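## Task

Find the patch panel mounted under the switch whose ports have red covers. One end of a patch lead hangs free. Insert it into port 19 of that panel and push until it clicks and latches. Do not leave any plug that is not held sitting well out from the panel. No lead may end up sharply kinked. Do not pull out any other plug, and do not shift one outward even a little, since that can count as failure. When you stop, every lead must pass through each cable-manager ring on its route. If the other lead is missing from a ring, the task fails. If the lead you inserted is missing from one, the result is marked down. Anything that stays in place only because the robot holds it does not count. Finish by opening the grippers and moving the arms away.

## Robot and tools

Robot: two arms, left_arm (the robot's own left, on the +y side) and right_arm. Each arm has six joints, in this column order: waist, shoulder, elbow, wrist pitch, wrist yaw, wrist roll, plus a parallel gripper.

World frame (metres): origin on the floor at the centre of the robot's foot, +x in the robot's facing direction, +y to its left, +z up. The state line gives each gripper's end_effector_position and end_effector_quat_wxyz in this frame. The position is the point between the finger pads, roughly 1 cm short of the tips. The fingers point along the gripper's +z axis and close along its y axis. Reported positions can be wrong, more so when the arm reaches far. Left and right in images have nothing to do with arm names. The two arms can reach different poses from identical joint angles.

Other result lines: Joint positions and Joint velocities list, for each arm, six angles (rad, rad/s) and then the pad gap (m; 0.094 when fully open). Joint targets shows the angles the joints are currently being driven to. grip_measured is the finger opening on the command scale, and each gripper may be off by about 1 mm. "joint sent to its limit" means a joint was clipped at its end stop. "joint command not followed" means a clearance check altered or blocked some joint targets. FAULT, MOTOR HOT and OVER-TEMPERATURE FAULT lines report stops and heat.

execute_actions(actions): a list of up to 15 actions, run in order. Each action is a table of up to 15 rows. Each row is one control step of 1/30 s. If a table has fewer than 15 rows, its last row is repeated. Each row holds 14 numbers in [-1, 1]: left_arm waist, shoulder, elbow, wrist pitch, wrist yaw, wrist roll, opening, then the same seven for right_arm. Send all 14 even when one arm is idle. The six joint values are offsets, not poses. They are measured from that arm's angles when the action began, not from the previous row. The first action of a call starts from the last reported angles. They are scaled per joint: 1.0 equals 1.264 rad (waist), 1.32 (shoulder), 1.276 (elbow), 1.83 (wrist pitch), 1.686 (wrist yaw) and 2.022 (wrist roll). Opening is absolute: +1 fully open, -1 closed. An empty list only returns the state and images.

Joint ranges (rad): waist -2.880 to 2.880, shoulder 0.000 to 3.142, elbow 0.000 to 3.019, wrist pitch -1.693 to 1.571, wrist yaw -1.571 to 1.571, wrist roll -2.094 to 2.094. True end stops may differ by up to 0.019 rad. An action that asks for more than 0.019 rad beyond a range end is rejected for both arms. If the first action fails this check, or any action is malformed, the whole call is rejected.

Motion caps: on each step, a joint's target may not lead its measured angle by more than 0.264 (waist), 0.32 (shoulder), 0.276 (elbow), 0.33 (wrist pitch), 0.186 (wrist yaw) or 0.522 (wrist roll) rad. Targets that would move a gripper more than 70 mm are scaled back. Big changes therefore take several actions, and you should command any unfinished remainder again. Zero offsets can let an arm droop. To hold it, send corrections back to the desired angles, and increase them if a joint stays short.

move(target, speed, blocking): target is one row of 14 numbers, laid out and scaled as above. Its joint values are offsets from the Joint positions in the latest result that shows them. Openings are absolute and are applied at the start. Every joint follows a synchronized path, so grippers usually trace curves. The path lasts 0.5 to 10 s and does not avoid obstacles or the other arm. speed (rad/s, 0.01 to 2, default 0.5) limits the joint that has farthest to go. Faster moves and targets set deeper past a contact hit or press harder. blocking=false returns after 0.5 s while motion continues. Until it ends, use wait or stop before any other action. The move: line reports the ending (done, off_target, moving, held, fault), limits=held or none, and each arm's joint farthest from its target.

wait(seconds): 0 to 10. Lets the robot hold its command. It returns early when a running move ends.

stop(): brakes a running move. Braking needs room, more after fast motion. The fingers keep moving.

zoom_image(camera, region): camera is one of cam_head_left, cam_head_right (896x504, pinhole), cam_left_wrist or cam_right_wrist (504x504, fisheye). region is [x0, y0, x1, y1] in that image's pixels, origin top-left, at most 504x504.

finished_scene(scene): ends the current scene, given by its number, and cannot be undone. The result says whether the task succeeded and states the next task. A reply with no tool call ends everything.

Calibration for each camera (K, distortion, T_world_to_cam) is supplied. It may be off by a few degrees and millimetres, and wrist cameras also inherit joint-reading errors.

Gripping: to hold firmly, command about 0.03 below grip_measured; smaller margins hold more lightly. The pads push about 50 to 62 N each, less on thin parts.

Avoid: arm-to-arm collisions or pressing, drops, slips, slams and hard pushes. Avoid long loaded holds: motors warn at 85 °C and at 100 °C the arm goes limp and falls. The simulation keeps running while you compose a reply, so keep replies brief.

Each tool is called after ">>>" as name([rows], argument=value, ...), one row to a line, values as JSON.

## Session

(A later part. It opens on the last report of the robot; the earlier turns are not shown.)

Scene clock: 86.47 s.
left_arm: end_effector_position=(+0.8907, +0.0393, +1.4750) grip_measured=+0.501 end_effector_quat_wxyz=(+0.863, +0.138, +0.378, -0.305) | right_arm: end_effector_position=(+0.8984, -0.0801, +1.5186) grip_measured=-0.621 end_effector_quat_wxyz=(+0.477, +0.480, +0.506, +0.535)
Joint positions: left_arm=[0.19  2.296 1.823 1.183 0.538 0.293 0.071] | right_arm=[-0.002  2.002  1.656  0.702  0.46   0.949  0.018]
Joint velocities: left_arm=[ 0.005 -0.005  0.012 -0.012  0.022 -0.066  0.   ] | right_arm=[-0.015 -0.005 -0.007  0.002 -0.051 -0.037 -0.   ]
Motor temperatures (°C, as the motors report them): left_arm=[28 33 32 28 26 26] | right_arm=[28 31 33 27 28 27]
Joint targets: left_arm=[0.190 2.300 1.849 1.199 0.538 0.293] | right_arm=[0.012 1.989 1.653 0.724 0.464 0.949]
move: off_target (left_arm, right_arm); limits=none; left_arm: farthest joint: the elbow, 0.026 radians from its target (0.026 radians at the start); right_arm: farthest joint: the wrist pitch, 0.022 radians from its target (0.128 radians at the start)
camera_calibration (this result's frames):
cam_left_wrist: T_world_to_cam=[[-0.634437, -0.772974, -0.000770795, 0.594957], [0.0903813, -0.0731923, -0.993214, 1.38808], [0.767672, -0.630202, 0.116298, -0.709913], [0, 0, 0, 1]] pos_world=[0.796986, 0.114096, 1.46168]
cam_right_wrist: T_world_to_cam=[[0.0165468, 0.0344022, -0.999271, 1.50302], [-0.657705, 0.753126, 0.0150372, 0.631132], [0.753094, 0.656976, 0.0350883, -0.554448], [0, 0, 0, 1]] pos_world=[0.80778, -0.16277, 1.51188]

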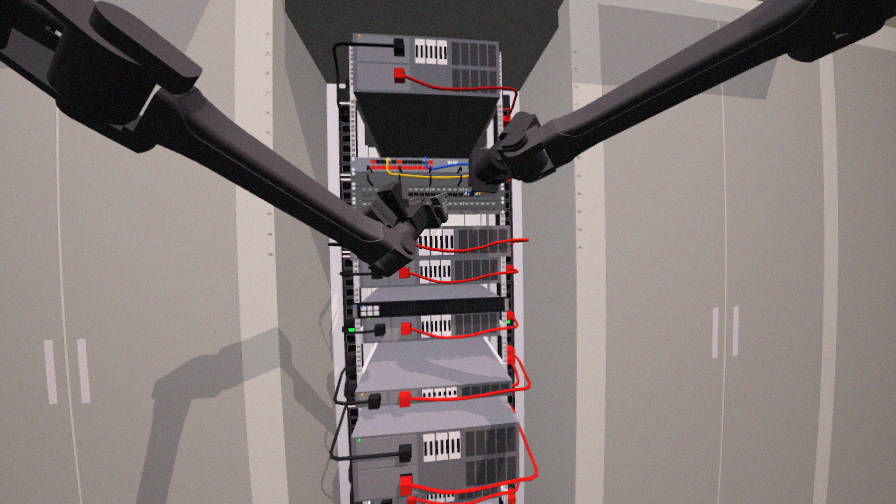

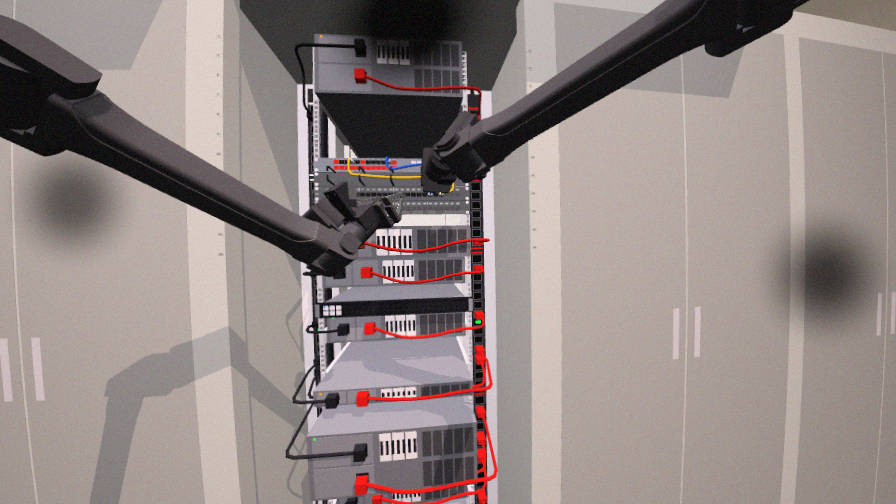

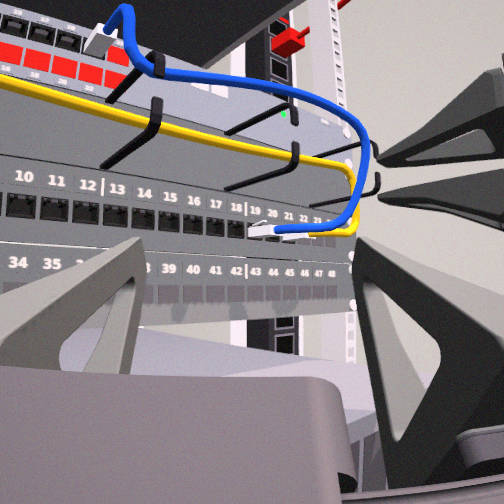

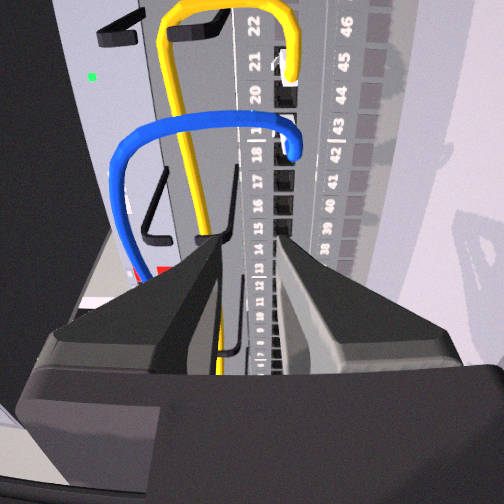

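>>> move(target=[0,0.003,0.02,0.009,0,0,0.5, 0.056,-0.032,0.111,-0.078,0.034,-0.023,-0.45], speed=0.2)

Scene clock: 88.63 s.
left_arm: end_effector_position=(+0.8907, +0.0393, +1.4750) grip_measured=+0.501 end_effector_quat_wxyz=(+0.863, +0.138, +0.378, -0.305) | right_arm: end_effector_position=(+0.8975, -0.0762, +1.5926) grip_measured=-0.452 end_effector_quat_wxyz=(+0.479, +0.477, +0.507, +0.535)
Joint positions: left_arm=[0.19  2.296 1.823 1.183 0.538 0.293 0.071] | right_arm=[0.06  1.966 1.76  0.576 0.513 0.916 0.026]
Joint velocities: left_arm=[-0.005  0.005 -0.012  0.002 -0.007 -0.11  -0.   ] | right_arm=[ 0.005 -0.015 -0.017  0.012  0.007 -0.051 -0.001]
Motor temperatures (°C, as the motors report them): left_arm=[28 33 32 28 26 26] | right_arm=[28 31 33 27 28 27]
Joint targets: left_arm=[0.190 2.300 1.849 1.199 0.538 0.293] | right_arm=[0.069 1.960 1.798 0.559 0.517 0.902]
move: off_target (left_arm, right_arm); limits=none; left_arm: farthest joint: the elbow, 0.026 radians from its target (0.026 radians at the start); right_arm: farthest joint: the elbow, 0.038 radians from its target (0.141 radians at the start)
camera_calibration (this result's frames):
cam_left_wrist: T_world_to_cam=[[-0.634437, -0.772974, -0.000770795, 0.594957], [0.0903813, -0.0731923, -0.993214, 1.38808], [0.767672, -0.630202, 0.116298, -0.709913], [0, 0, 0, 1]] pos_world=[0.796986, 0.114096, 1.46168]
cam_right_wrist: T_world_to_cam=[[0.021597, 0.0284949, -0.999361, 1.572], [-0.659413, 0.751746, 0.00718425, 0.640386], [0.751471, 0.658836, 0.0350254, -0.55718], [0, 0, 0, 1]] pos_world=[0.807033, -0.159112, 1.58591]

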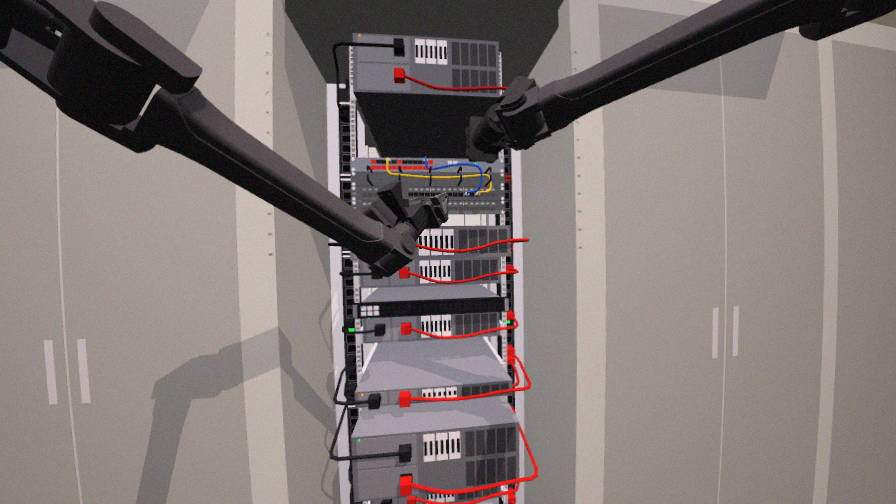

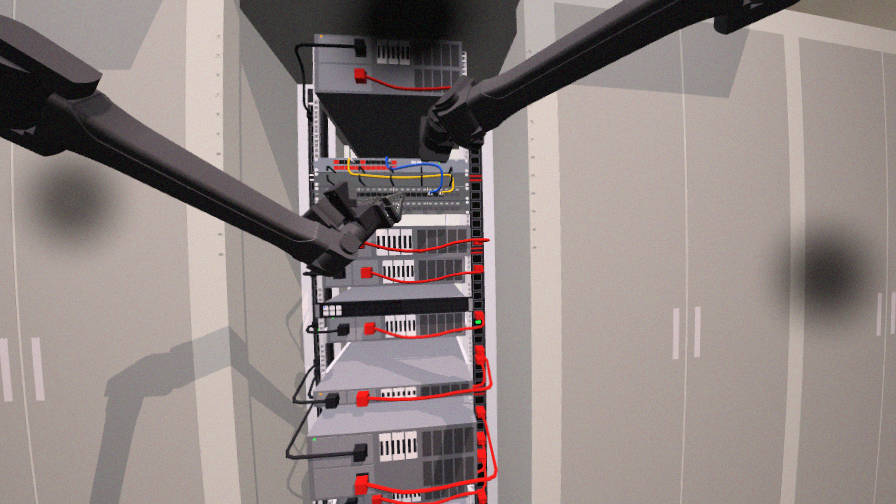

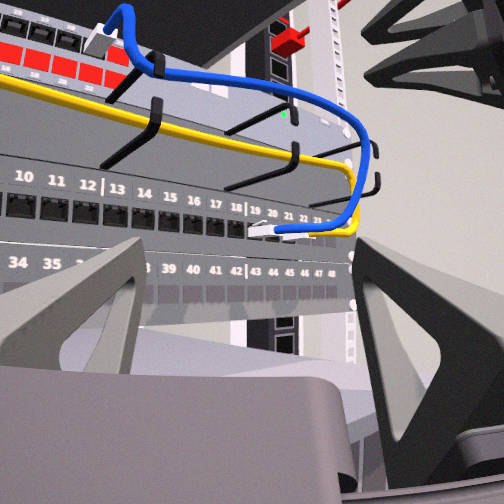

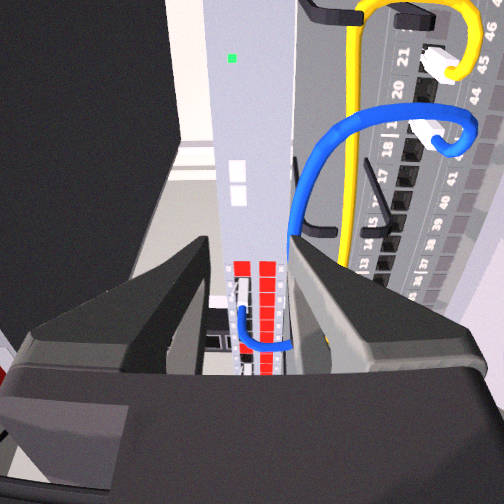

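>>> move(target=[0,0.003,0.02,0.009,0,0,0.5, -0.037,0.06,0.067,0,-0.018,0.01,-0.45], speed=0.15)

Scene clock: 94.27 s.
left_arm: end_effector_position=(+0.8907, +0.0393, +1.4750) grip_measured=+0.501 end_effector_quat_wxyz=(+0.863, +0.138, +0.378, -0.305) | right_arm: end_effector_position=(+0.9147, -0.0678, +1.5650) grip_measured=-0.452 end_effector_quat_wxyz=(+0.478, +0.474, +0.513, +0.532)
Joint positions: left_arm=[0.19  2.296 1.823 1.183 0.538 0.293 0.071] | right_arm=[0.032 2.023 1.801 0.576 0.486 0.922 0.026]
Joint velocities: left_arm=[-0.015 -0.015 -0.012 -0.002  0.037  0.051 -0.   ] | right_arm=[-0.015 -0.015 -0.007 -0.017  0.007  0.022 -0.   ]
Motor temperatures (°C, as the motors report them): left_arm=[28 33 32 28 25 26] | right_arm=[28 30 33 27 28 27]
Joint targets: left_arm=[0.190 2.300 1.849 1.199 0.538 0.293] | right_arm=[0.013 2.045 1.846 0.576 0.483 0.936]
move: off_target (left_arm, right_arm); limits=none; left_arm: farthest joint: the elbow, 0.026 radians from its target (0.026 radians at the start); right_arm: farthest joint: the elbow, 0.045 radians from its target (0.085 radians at the start)
camera_calibration (this result's frames):
cam_left_wrist: T_world_to_cam=[[-0.634437, -0.772974, -0.000770795, 0.594957], [0.0903813, -0.0731923, -0.993214, 1.38808], [0.767672, -0.630202, 0.116298, -0.709913], [0, 0, 0, 1]] pos_world=[0.796986, 0.114096, 1.46168]
cam_right_wrist: T_world_to_cam=[[0.0155731, 0.0166849, -0.99974, 1.54915], [-0.664273, 0.747487, 0.0021275, 0.657697], [0.747328, 0.664067, 0.022724, -0.551285], [0, 0, 0, 1]] pos_world=[0.824756, -0.151377, 1.55988]

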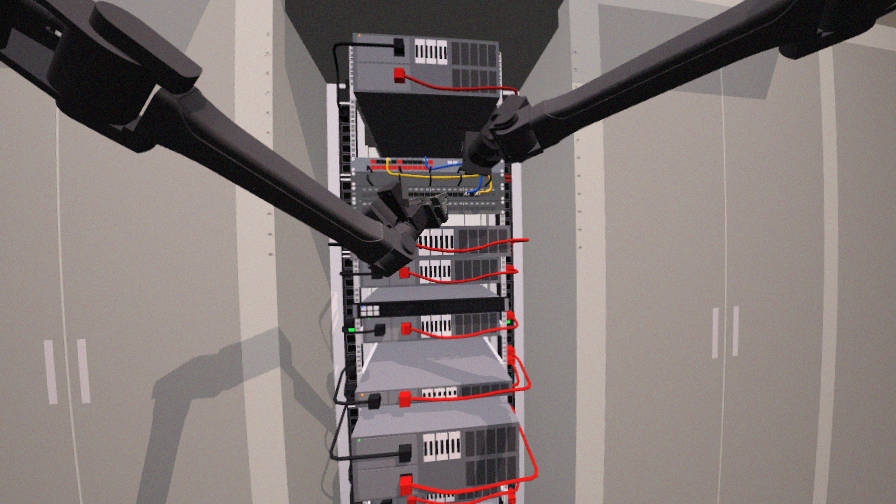

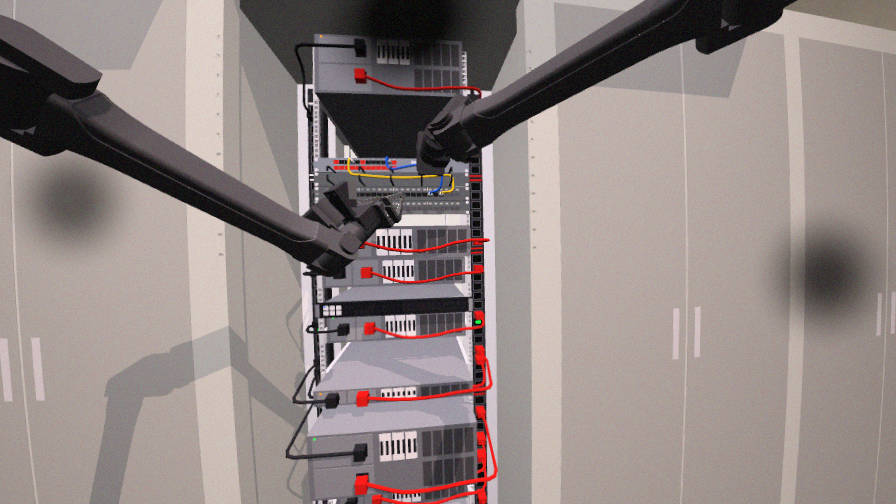

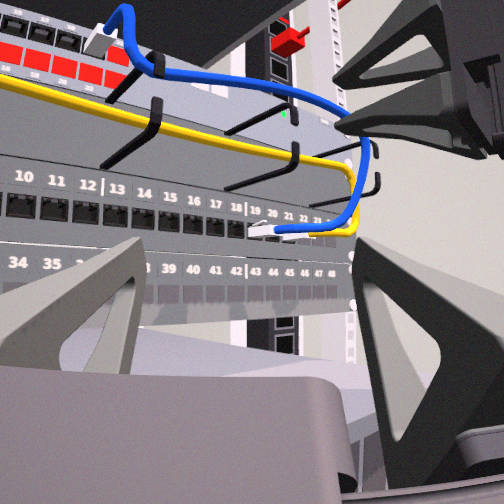

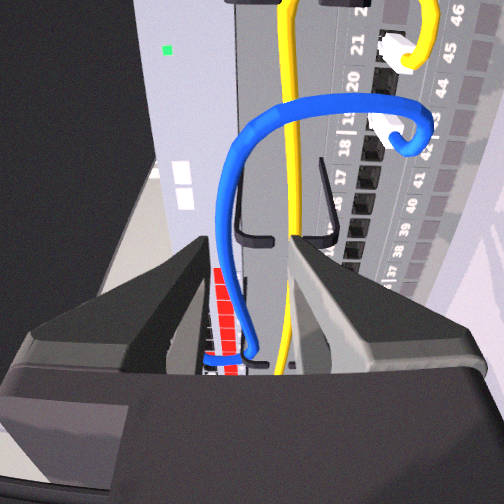

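>>> move(target=[0,0.003,0.02,0.009,0,0,0.5, -0.027,0.053,0.111,-0.0257,-0.023,0,-0.45], speed=0.12)

Scene clock: 96.27 s.
left_arm: end_effector_position=(+0.8907, +0.0393, +1.4750) grip_measured=+0.501 end_effector_quat_wxyz=(+0.863, +0.138, +0.378, -0.305) | right_arm: end_effector_position=(+0.9346, -0.0671, +1.5781) grip_measured=-0.452 end_effector_quat_wxyz=(+0.483, +0.466, +0.503, +0.545)
Joint positions: left_arm=[0.19  2.296 1.823 1.183 0.538 0.293 0.071] | right_arm=[0.022 2.064 1.896 0.547 0.451 0.922 0.026]
Joint velocities: left_arm=[ 0.005  0.005  0.002 -0.002 -0.007 -0.066 -0.   ] | right_arm=[-0.005 -0.005 -0.012 -0.012  0.007  0.007 -0.   ]
Motor temperatures (°C, as the motors report them): left_arm=[28 34 32 28 25 26] | right_arm=[28 30 33 27 28 27]
Joint targets: left_arm=[0.190 2.300 1.849 1.199 0.538 0.293] | right_arm=[-0.002 2.093 1.942 0.530 0.447 0.922]
move: off_target (left_arm, right_arm); limits=none; left_arm: farthest joint: the elbow, 0.026 radians from its target (0.026 radians at the start); right_arm: farthest joint: the elbow, 0.047 radians from its target (0.142 radians at the start)
camera_calibration (this result's frames):
cam_left_wrist: T_world_to_cam=[[-0.634437, -0.772974, -0.000770795, 0.594957], [0.0903813, -0.0731923, -0.993214, 1.38808], [0.767672, -0.630202, 0.116298, -0.709913], [0, 0, 0, 1]] pos_world=[0.796986, 0.114096, 1.46168]
cam_right_wrist: T_world_to_cam=[[0.0489539, 0.0281528, -0.998404, 1.52937], [-0.668303, 0.743796, -0.0117949, 0.695855], [0.742277, 0.667814, 0.0552263, -0.613292], [0, 0, 0, 1]] pos_world=[0.845406, -0.151065, 1.56901]

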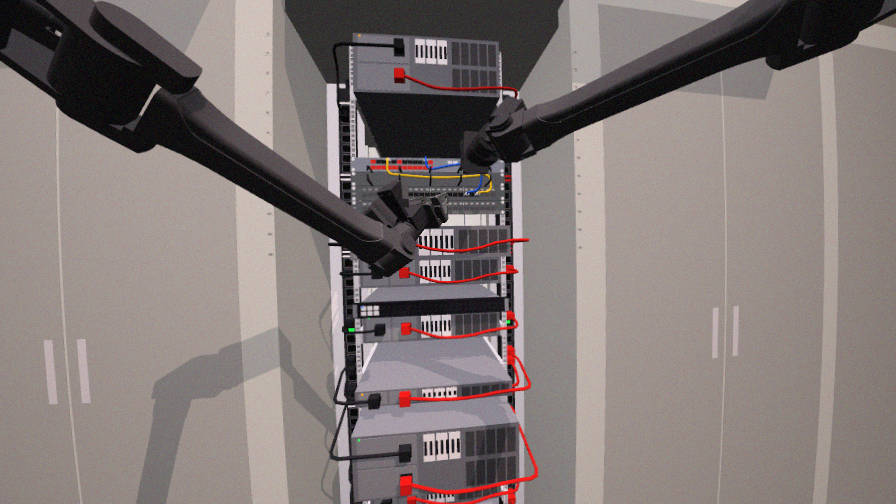

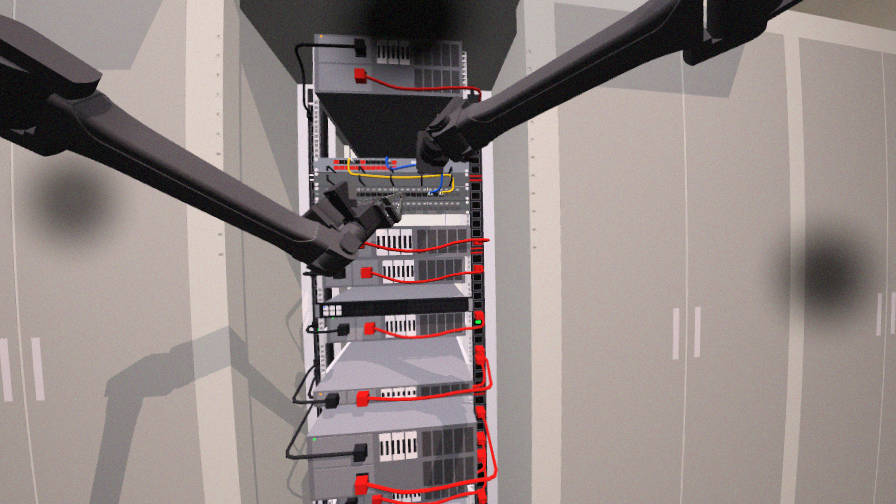

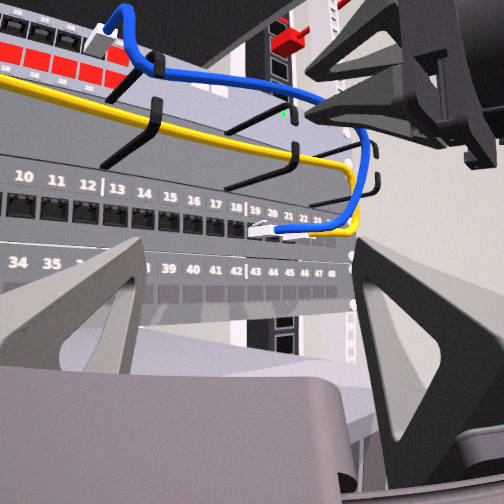

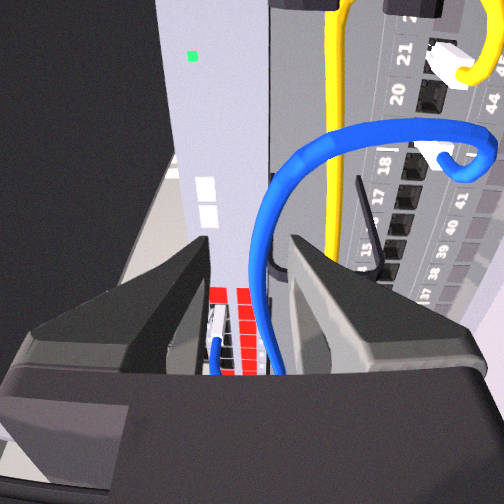

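>>> execute_actions([
  [[0,0.003,0.02,0.009,0,0,0.5, -0.0218,0.0303,0.054,-0.02,0.005,0,-0.45]],
  [[0,0.003,0.02,0.009,0,0,0.5, -0.015,0.02,0.036,-0.008,0,0,-0.45]],
  [[0,0.003,0.02,0.009,0,0,0.5, -0.015,0.02,0.036,-0.008,0,0,-0.92]],
])

Scene clock: 98.10 s.
left_arm: end_effector_position=(+0.8907, +0.0393, +1.4750) grip_measured=+0.501 end_effector_quat_wxyz=(+0.863, +0.138, +0.378, -0.305) | right_arm: end_effector_position=(+0.9392, -0.0669, +1.5788) grip_measured=-0.903 end_effector_quat_wxyz=(+0.482, +0.468, +0.505, +0.542)
Joint positions: left_arm=[0.19  2.296 1.823 1.183 0.538 0.293 0.071] | right_arm=[0.021 2.073 1.92  0.527 0.455 0.922 0.005]
Joint velocities: left_arm=[-0.005  0.015  0.002  0.022 -0.007 -0.022  0.001] | right_arm=[-0.005 -0.005 -0.017 -0.012 -0.037 -0.066 -0.   ]
Motor temperatures (°C, as the motors report them): left_arm=[28 34 32 28 25 26] | right_arm=[28 30 33 27 28 27]
Joint targets: left_arm=[0.190 2.300 1.849 1.199 0.538 0.293] | right_arm=[0.002 2.100 1.966 0.513 0.455 0.922]
camera_calibration (this result's frames):
cam_left_wrist: T_world_to_cam=[[-0.634437, -0.772974, -0.000770795, 0.594957], [0.0903813, -0.0731923, -0.993214, 1.38808], [0.767672, -0.630202, 0.116298, -0.709913], [0, 0, 0, 1]] pos_world=[0.796986, 0.114096, 1.46168]
cam_right_wrist: T_world_to_cam=[[0.0425049, 0.0248528, -0.998787, 1.53628], [-0.666936, 0.74505, -0.00984348, 0.694504], [0.743901, 0.666546, 0.0482435, -0.6075], [0, 0, 0, 1]] pos_world=[0.849811, -0.150694, 1.57056]

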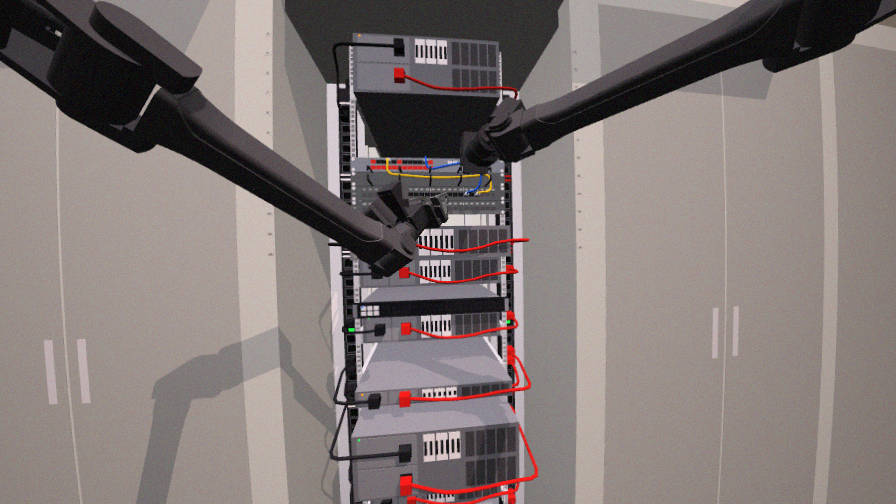

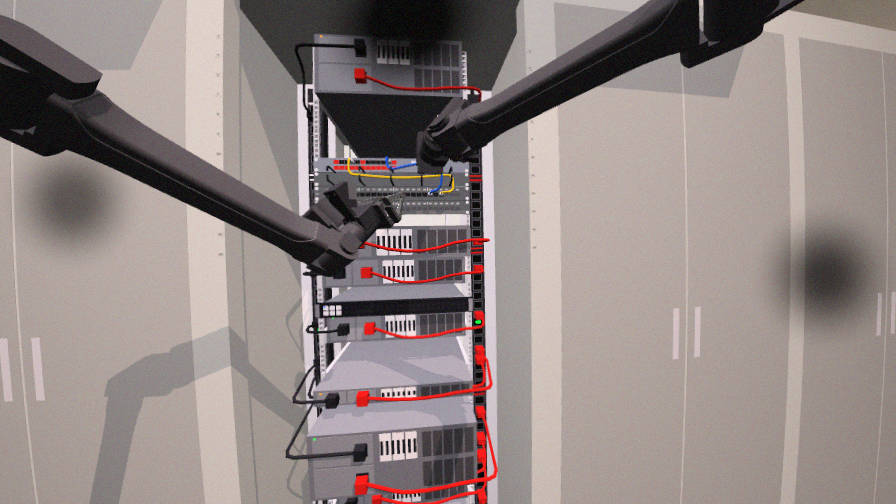

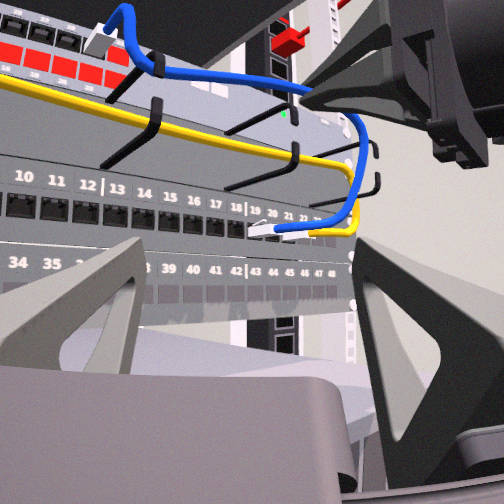

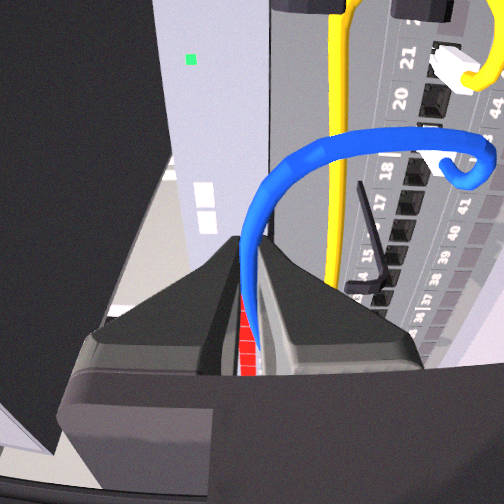

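>>> move(target=[0,0.003,0.02,0.009,0,0,0.5, 0.018,-0.032,-0.044,0.029,0.0065,0,-0.92], speed=0.06)

Scene clock: 99.90 s.
left_arm: end_effector_position=(+0.8907, +0.0393, +1.4750) grip_measured=+0.501 end_effector_quat_wxyz=(+0.863, +0.138, +0.378, -0.305) | right_arm: end_effector_position=(+0.9280, -0.0660, +1.5738) grip_measured=-0.903 end_effector_quat_wxyz=(+0.481, +0.469, +0.506, +0.541)
Joint positions: left_arm=[0.19  2.296 1.823 1.183 0.538 0.293 0.071] | right_arm=[0.026 2.052 1.866 0.556 0.462 0.922 0.005]
Joint velocities: left_arm=[ 0.005 -0.015  0.022 -0.002 -0.037 -0.007 -0.001] | right_arm=[ 0.005 -0.015  0.002  0.012  0.037 -0.051  0.   ]
Motor temperatures (°C, as the motors report them): left_arm=[28 34 32 28 25 26] | right_arm=[28 30 33 27 28 27]
Joint targets: left_arm=[0.190 2.300 1.849 1.199 0.538 0.293] | right_arm=[0.043 2.031 1.864 0.580 0.466 0.922]
move: off_target (left_arm, right_arm); limits=none; left_arm: farthest joint: the elbow, 0.026 radians from its target (0.026 radians at the start); right_arm: farthest joint: the wrist pitch, 0.024 radians from its target (0.053 radians at the start)
camera_calibration (this result's frames):
cam_left_wrist: T_world_to_cam=[[-0.634437, -0.772974, -0.000770795, 0.594957], [0.0903813, -0.0731923, -0.993214, 1.38808], [0.767672, -0.630202, 0.116298, -0.709913], [0, 0, 0, 1]] pos_world=[0.796986, 0.114096, 1.46168]
cam_right_wrist: T_world_to_cam=[[0.0383548, 0.0246133, -0.998961, 1.53583], [-0.668307, 0.74385, -0.00733179, 0.683614], [0.742896, 0.667893, 0.0449794, -0.593319], [0, 0, 0, 1]] pos_world=[0.838732, -0.150035, 1.56594]

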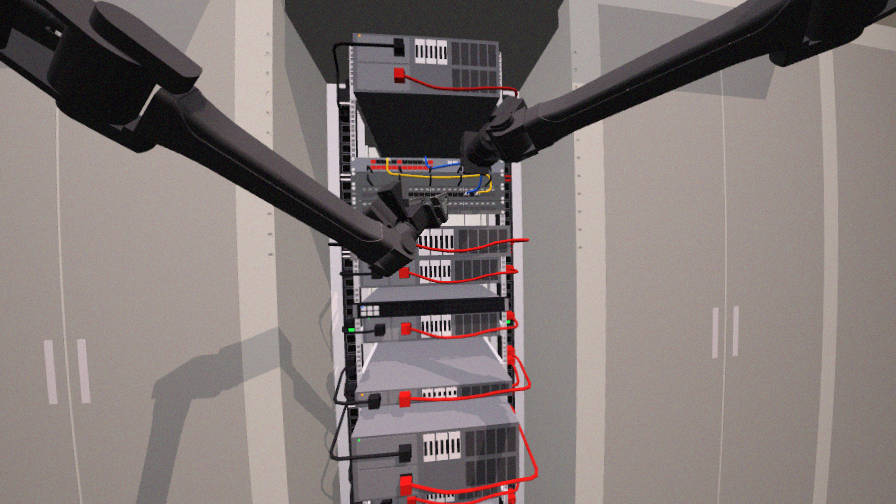

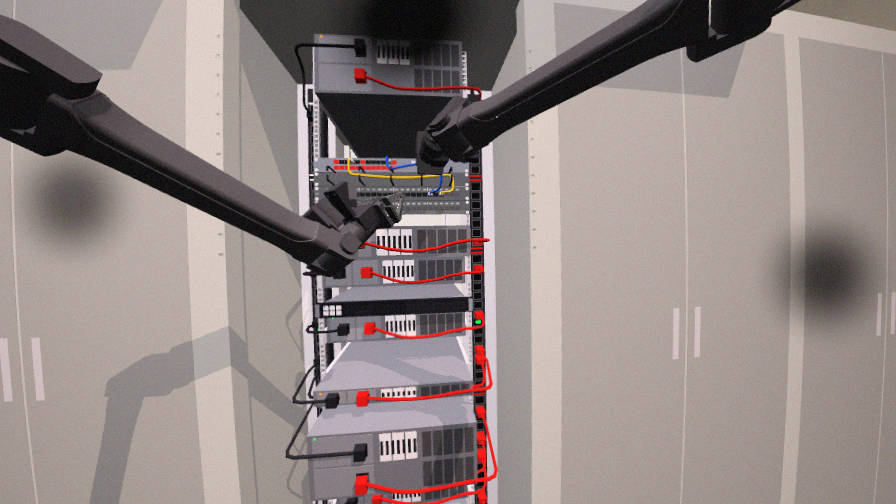

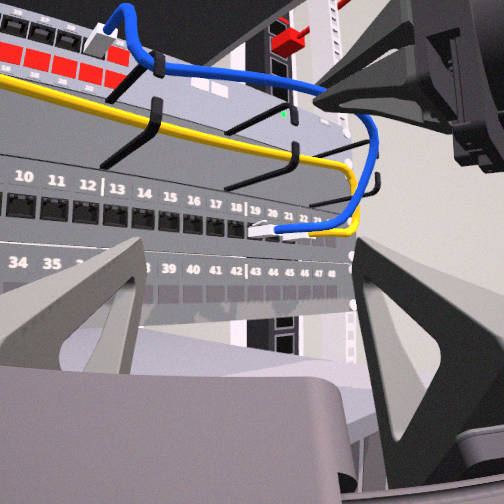

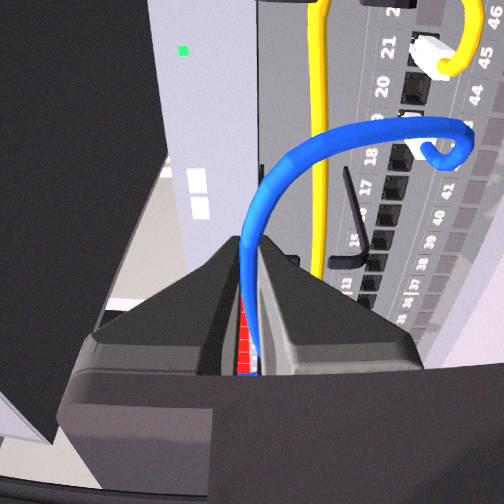

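>>> move(target=[0,0.003,0.02,0.009,0,0,0.5, -0.0285,0.0265,-0.018,0.01,0.009,0,-0.92], speed=0.03)

Scene clock: 101.80 s.
left_arm: end_effector_position=(+0.8907, +0.0393, +1.4750) grip_measured=+0.501 end_effector_quat_wxyz=(+0.863, +0.138, +0.378, -0.305) | right_arm: end_effector_position=(+0.9274, -0.0657, +1.5593) grip_measured=-0.903 end_effector_quat_wxyz=(+0.479, +0.471, +0.515, +0.532)
Joint positions: left_arm=[0.19  2.296 1.823 1.183 0.538 0.293 0.071] | right_arm=[0.02  2.054 1.847 0.556 0.47  0.922 0.005]
Joint velocities: left_arm=[ 0.005  0.005  0.002  0.012 -0.022  0.037 -0.   ] | right_arm=[-0.015 -0.005 -0.017 -0.002 -0.066  0.037  0.001]
Motor temperatures (°C, as the motors report them): left_arm=[28 34 32 28 25 26] | right_arm=[28 30 33 27 28 27]
Joint targets: left_arm=[0.190 2.300 1.849 1.199 0.538 0.293] | right_arm=[-0.009 2.087 1.843 0.574 0.477 0.922]
move: off_target (left_arm, right_arm); limits=none; left_arm: farthest joint: the elbow, 0.026 radians from its target (0.026 radians at the start); right_arm: farthest joint: the shoulder, 0.033 radians from its target (0.035 radians at the start)
camera_calibration (this result's frames):
cam_left_wrist: T_world_to_cam=[[-0.634437, -0.772974, -0.000770795, 0.594957], [0.0903813, -0.0731923, -0.993214, 1.38808], [0.767672, -0.630202, 0.116298, -0.709913], [0, 0, 0, 1]] pos_world=[0.796986, 0.114096, 1.46168]
cam_right_wrist: T_world_to_cam=[[0.0170864, 0.011255, -0.999791, 1.54159], [-0.667198, 0.744874, -0.00301714, 0.67511], [0.744684, 0.66711, 0.0202365, -0.555563], [0, 0, 0, 1]] pos_world=[0.837811, -0.149601, 1.55455]

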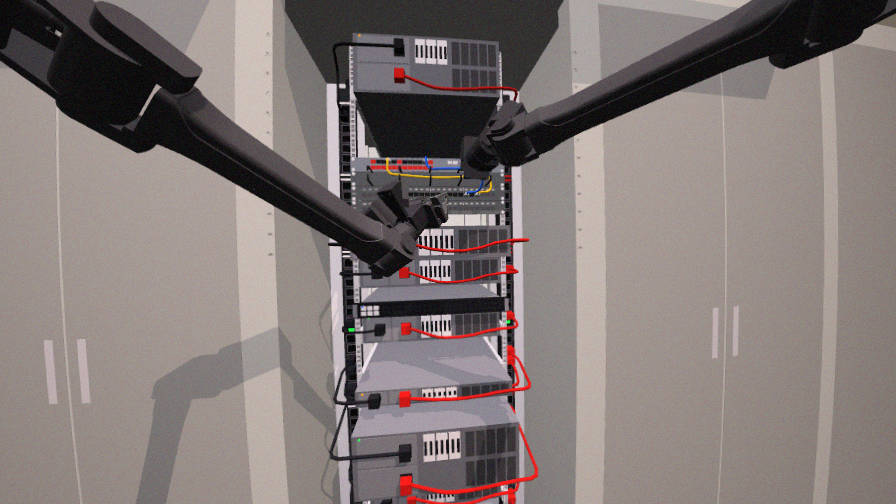

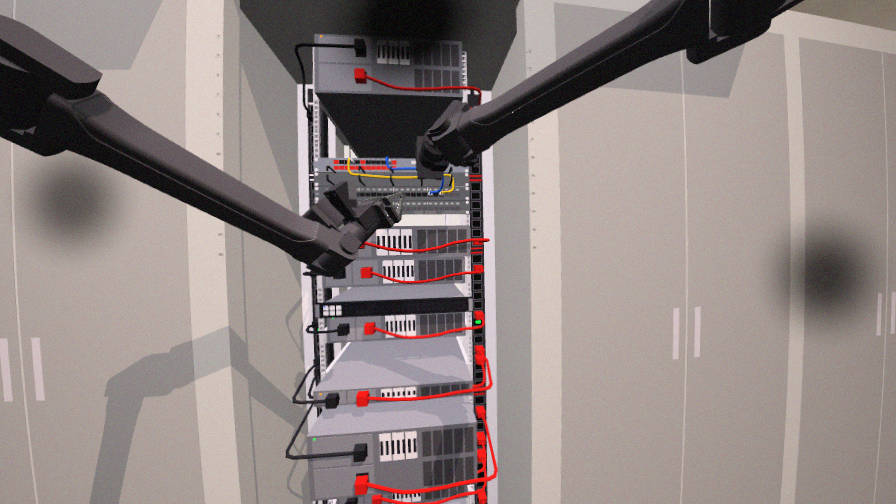

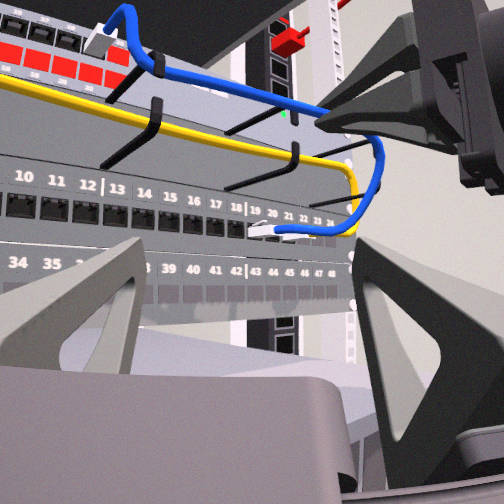

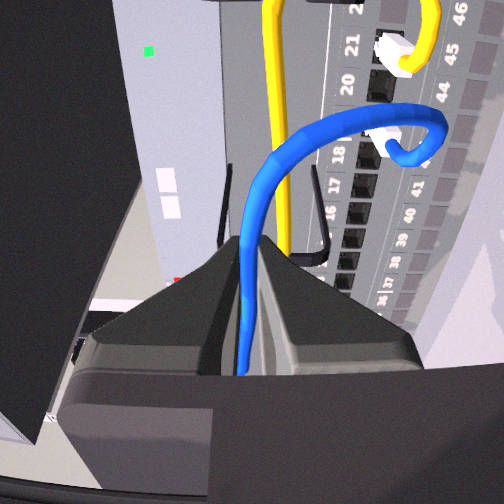

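>>> move(target=[0,0.003,0.02,0.009,0,0,0.5, -0.0295,0.0305,-0.008,0.01,0.004,0,-0.92], speed=0.04)

Scene clock: 103.43 s.
left_arm: end_effector_position=(+0.8907, +0.0393, +1.4750) grip_measured=+0.501 end_effector_quat_wxyz=(+0.863, +0.138, +0.378, -0.305) | right_arm: end_effector_position=(+0.9284, -0.0646, +1.5506) grip_measured=-0.903 end_effector_quat_wxyz=(+0.478, +0.472, +0.519, +0.529)
Joint positions: left_arm=[0.19  2.296 1.823 1.183 0.538 0.293 0.071] | right_arm=[0.014 2.06  1.843 0.556 0.47  0.922 0.005]
Joint velocities: left_arm=[-0.005  0.005 -0.022 -0.012 -0.066 -0.037  0.001] | right_arm=[-0.005  0.005 -0.007 -0.017 -0.022 -0.022 -0.001]
Motor temperatures (°C, as the motors report them): left_arm=[28 34 32 28 25 26] | right_arm=[28 30 33 27 28 27]
Joint targets: left_arm=[0.190 2.300 1.849 1.199 0.538 0.293] | right_arm=[-0.018 2.094 1.838 0.574 0.477 0.922]
move: off_target (left_arm, right_arm); limits=none; left_arm: farthest joint: the elbow, 0.026 radians from its target (0.026 radians at the start); right_arm: farthest joint: the shoulder, 0.034 radians from its target (0.040 radians at the start)
camera_calibration (this result's frames):
cam_left_wrist: T_world_to_cam=[[-0.634437, -0.772974, -0.000770795, 0.594957], [0.0903813, -0.0731923, -0.993214, 1.38808], [0.767672, -0.630202, 0.116298, -0.709913], [0, 0, 0, 1]] pos_world=[0.796986, 0.114096, 1.46168]
cam_right_wrist: T_world_to_cam=[[0.00803942, 0.00406197, -0.999959, 1.54102], [-0.667948, 0.744204, -0.00234708, 0.67461], [0.744164, 0.66794, 0.00869616, -0.538436], [0, 0, 0, 1]] pos_world=[0.8389, -0.148664, 1.54722]

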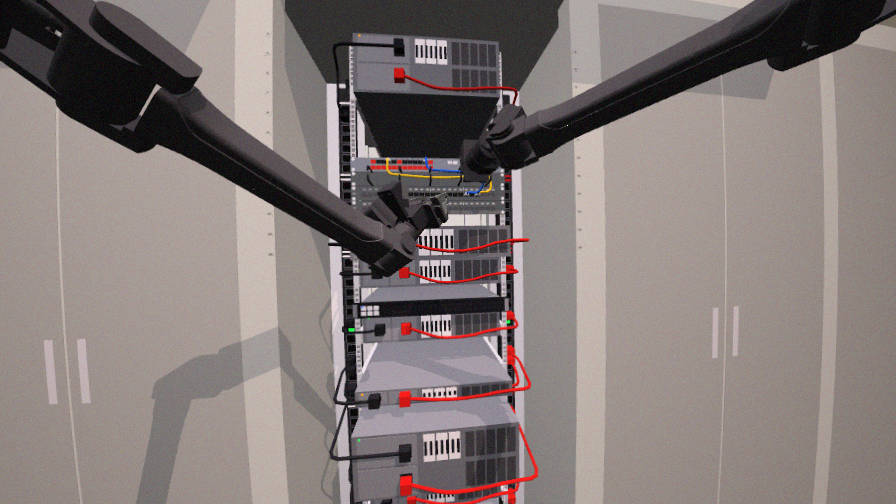

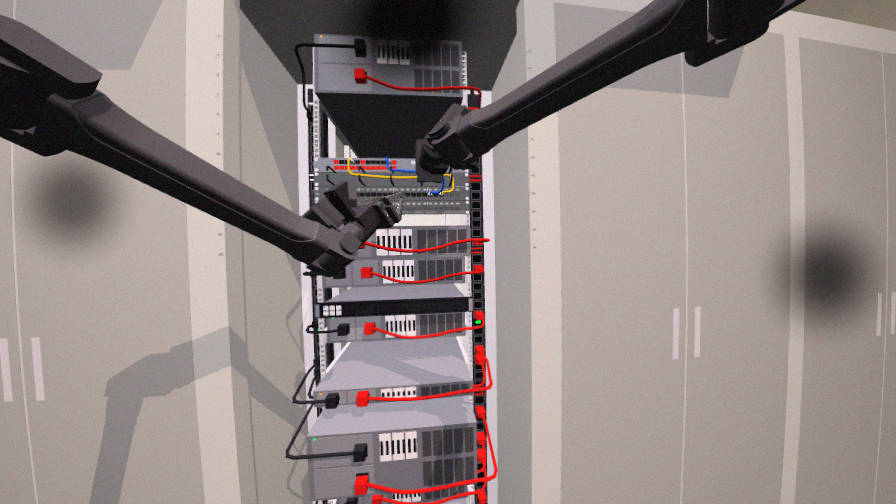

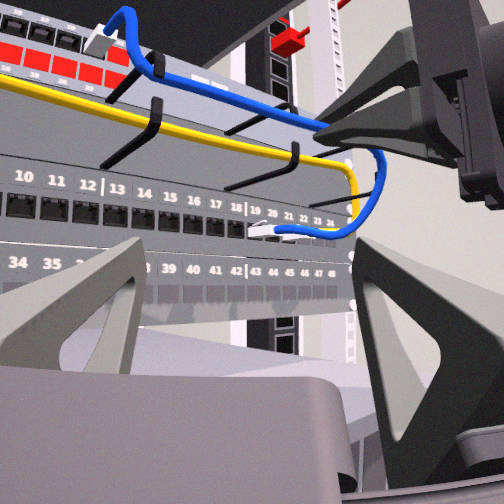

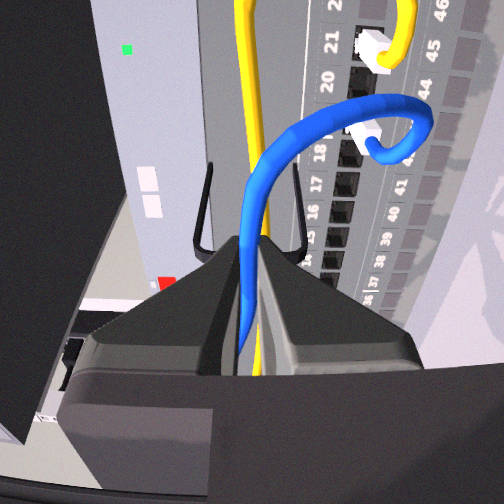

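>>> execute_actions([
  [[0,0.003,0.02,0.009,0,0,0.5, -0.022,0.025,0.036,-0.009,-0.002,0,-0.92],[0,0.003,0.02,0.009,0,0,0.5, -0.022,0.025,0.036,-0.009,-0.002,0,-0.92],[0,0.003,0.02,0.009,0,0,0.5, -0.022,0.025,0.036,-0.009,-0.002,0,-0.92],[0,0.003,0.02,0.009,0,0,0.5, -0.023,0.028,0.043,-0.0115,-0.003,0,-0.92],[0,0.003,0.02,0.009,0,0,0.5, -0.024,0.031,0.049,-0.014,-0.0035,0,-0.92],[0,0.003,0.02,0.009,0,0,0.5, -0.025,0.034,0.056,-0.0165,-0.004,0,-0.92],[0,0.003,0.02,0.009,0,0,0.5, -0.0263,0.0375,0.0627,-0.019,-0.005,0,-0.92]],
  [[0,0.003,0.02,0.009,0,0,0.5, -0.023,0.028,0.043,-0.0115,-0.003,0,-0.92],[0,0.003,0.02,0.009,0,0,0.5, -0.024,0.031,0.049,-0.014,-0.0035,0,-0.92],[0,0.003,0.02,0.009,0,0,0.5, -0.025,0.034,0.056,-0.0165,-0.004,0,-0.92],[0,0.003,0.02,0.009,0,0,0.5, -0.0263,0.0375,0.0627,-0.019,-0.005,0,-0.92]],
])

Scene clock: 105.30 s.
left_arm: end_effector_position=(+0.8907, +0.0393, +1.4750) grip_measured=+0.501 end_effector_quat_wxyz=(+0.863, +0.138, +0.378, -0.305) | right_arm: end_effector_position=(+0.9407, -0.0649, +1.5621) grip_measured=-0.903 end_effector_quat_wxyz=(+0.481, +0.470, +0.513, +0.534)
Joint positions: left_arm=[0.19  2.296 1.823 1.183 0.538 0.293 0.071] | right_arm=[0.012 2.083 1.909 0.529 0.459 0.922 0.005]
Joint velocities: left_arm=[ 0.005 -0.005 -0.012 -0.007 -0.037  0.022 -0.   ] | right_arm=[ 0.005 -0.024  0.002  0.002 -0.037 -0.022 -0.001]
Motor temperatures (°C, as the motors report them): left_arm=[28 34 32 28 25 26] | right_arm=[28 30 33 27 28 27]
Joint targets: left_arm=[0.190 2.300 1.849 1.199 0.538 0.293] | right_arm=[-0.021 2.122 1.964 0.506 0.454 0.922]
camera_calibration (this result's frames):
cam_left_wrist: T_world_to_cam=[[-0.634437, -0.772974, -0.000770795, 0.594957], [0.0903813, -0.0731923, -0.993214, 1.38808], [0.767672, -0.630202, 0.116298, -0.709913], [0, 0, 0, 1]] pos_world=[0.796986, 0.114096, 1.46168]
cam_right_wrist: T_world_to_cam=[[0.0239681, 0.0116712, -0.999645, 1.53741], [-0.666889, 0.745121, -0.00729019, 0.689803], [0.744771, 0.666827, 0.0256426, -0.574619], [0, 0, 0, 1]] pos_world=[0.851133, -0.148759, 1.55663]

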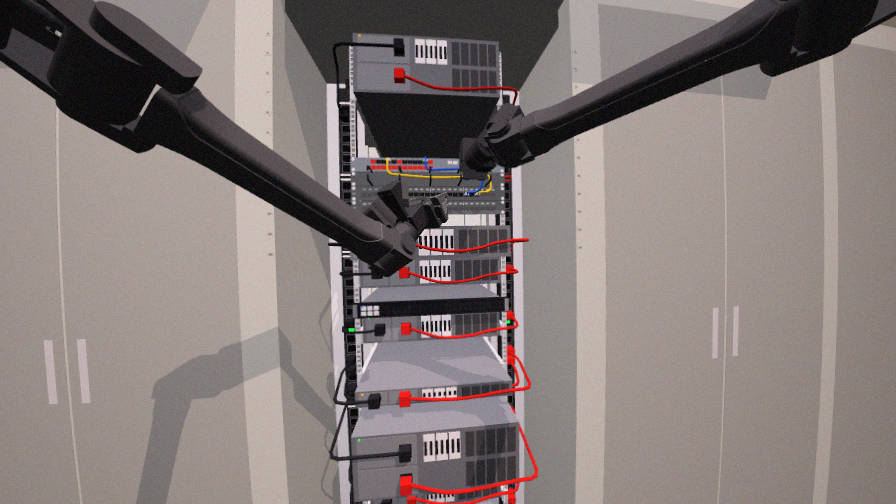

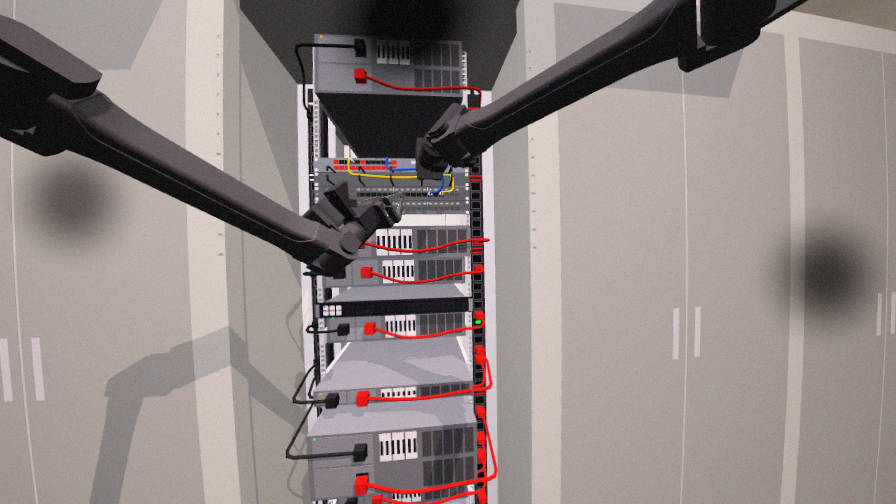

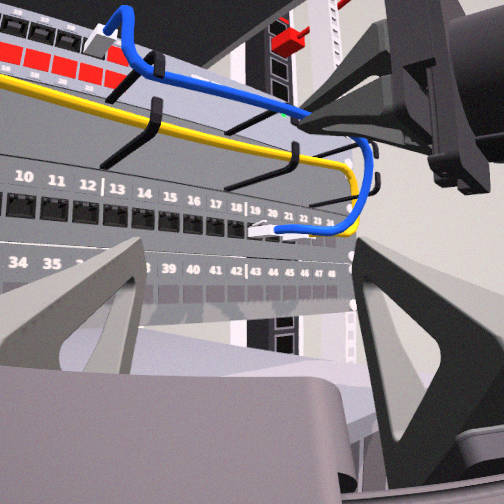

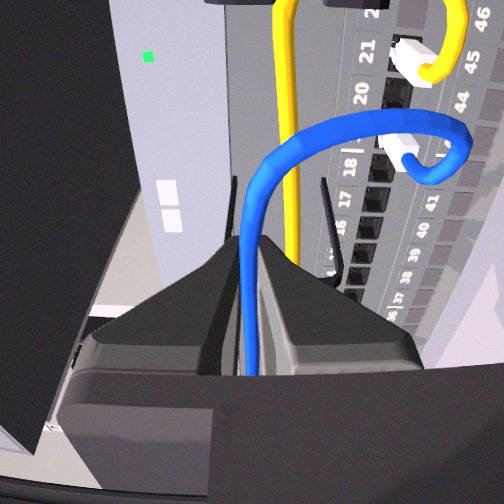

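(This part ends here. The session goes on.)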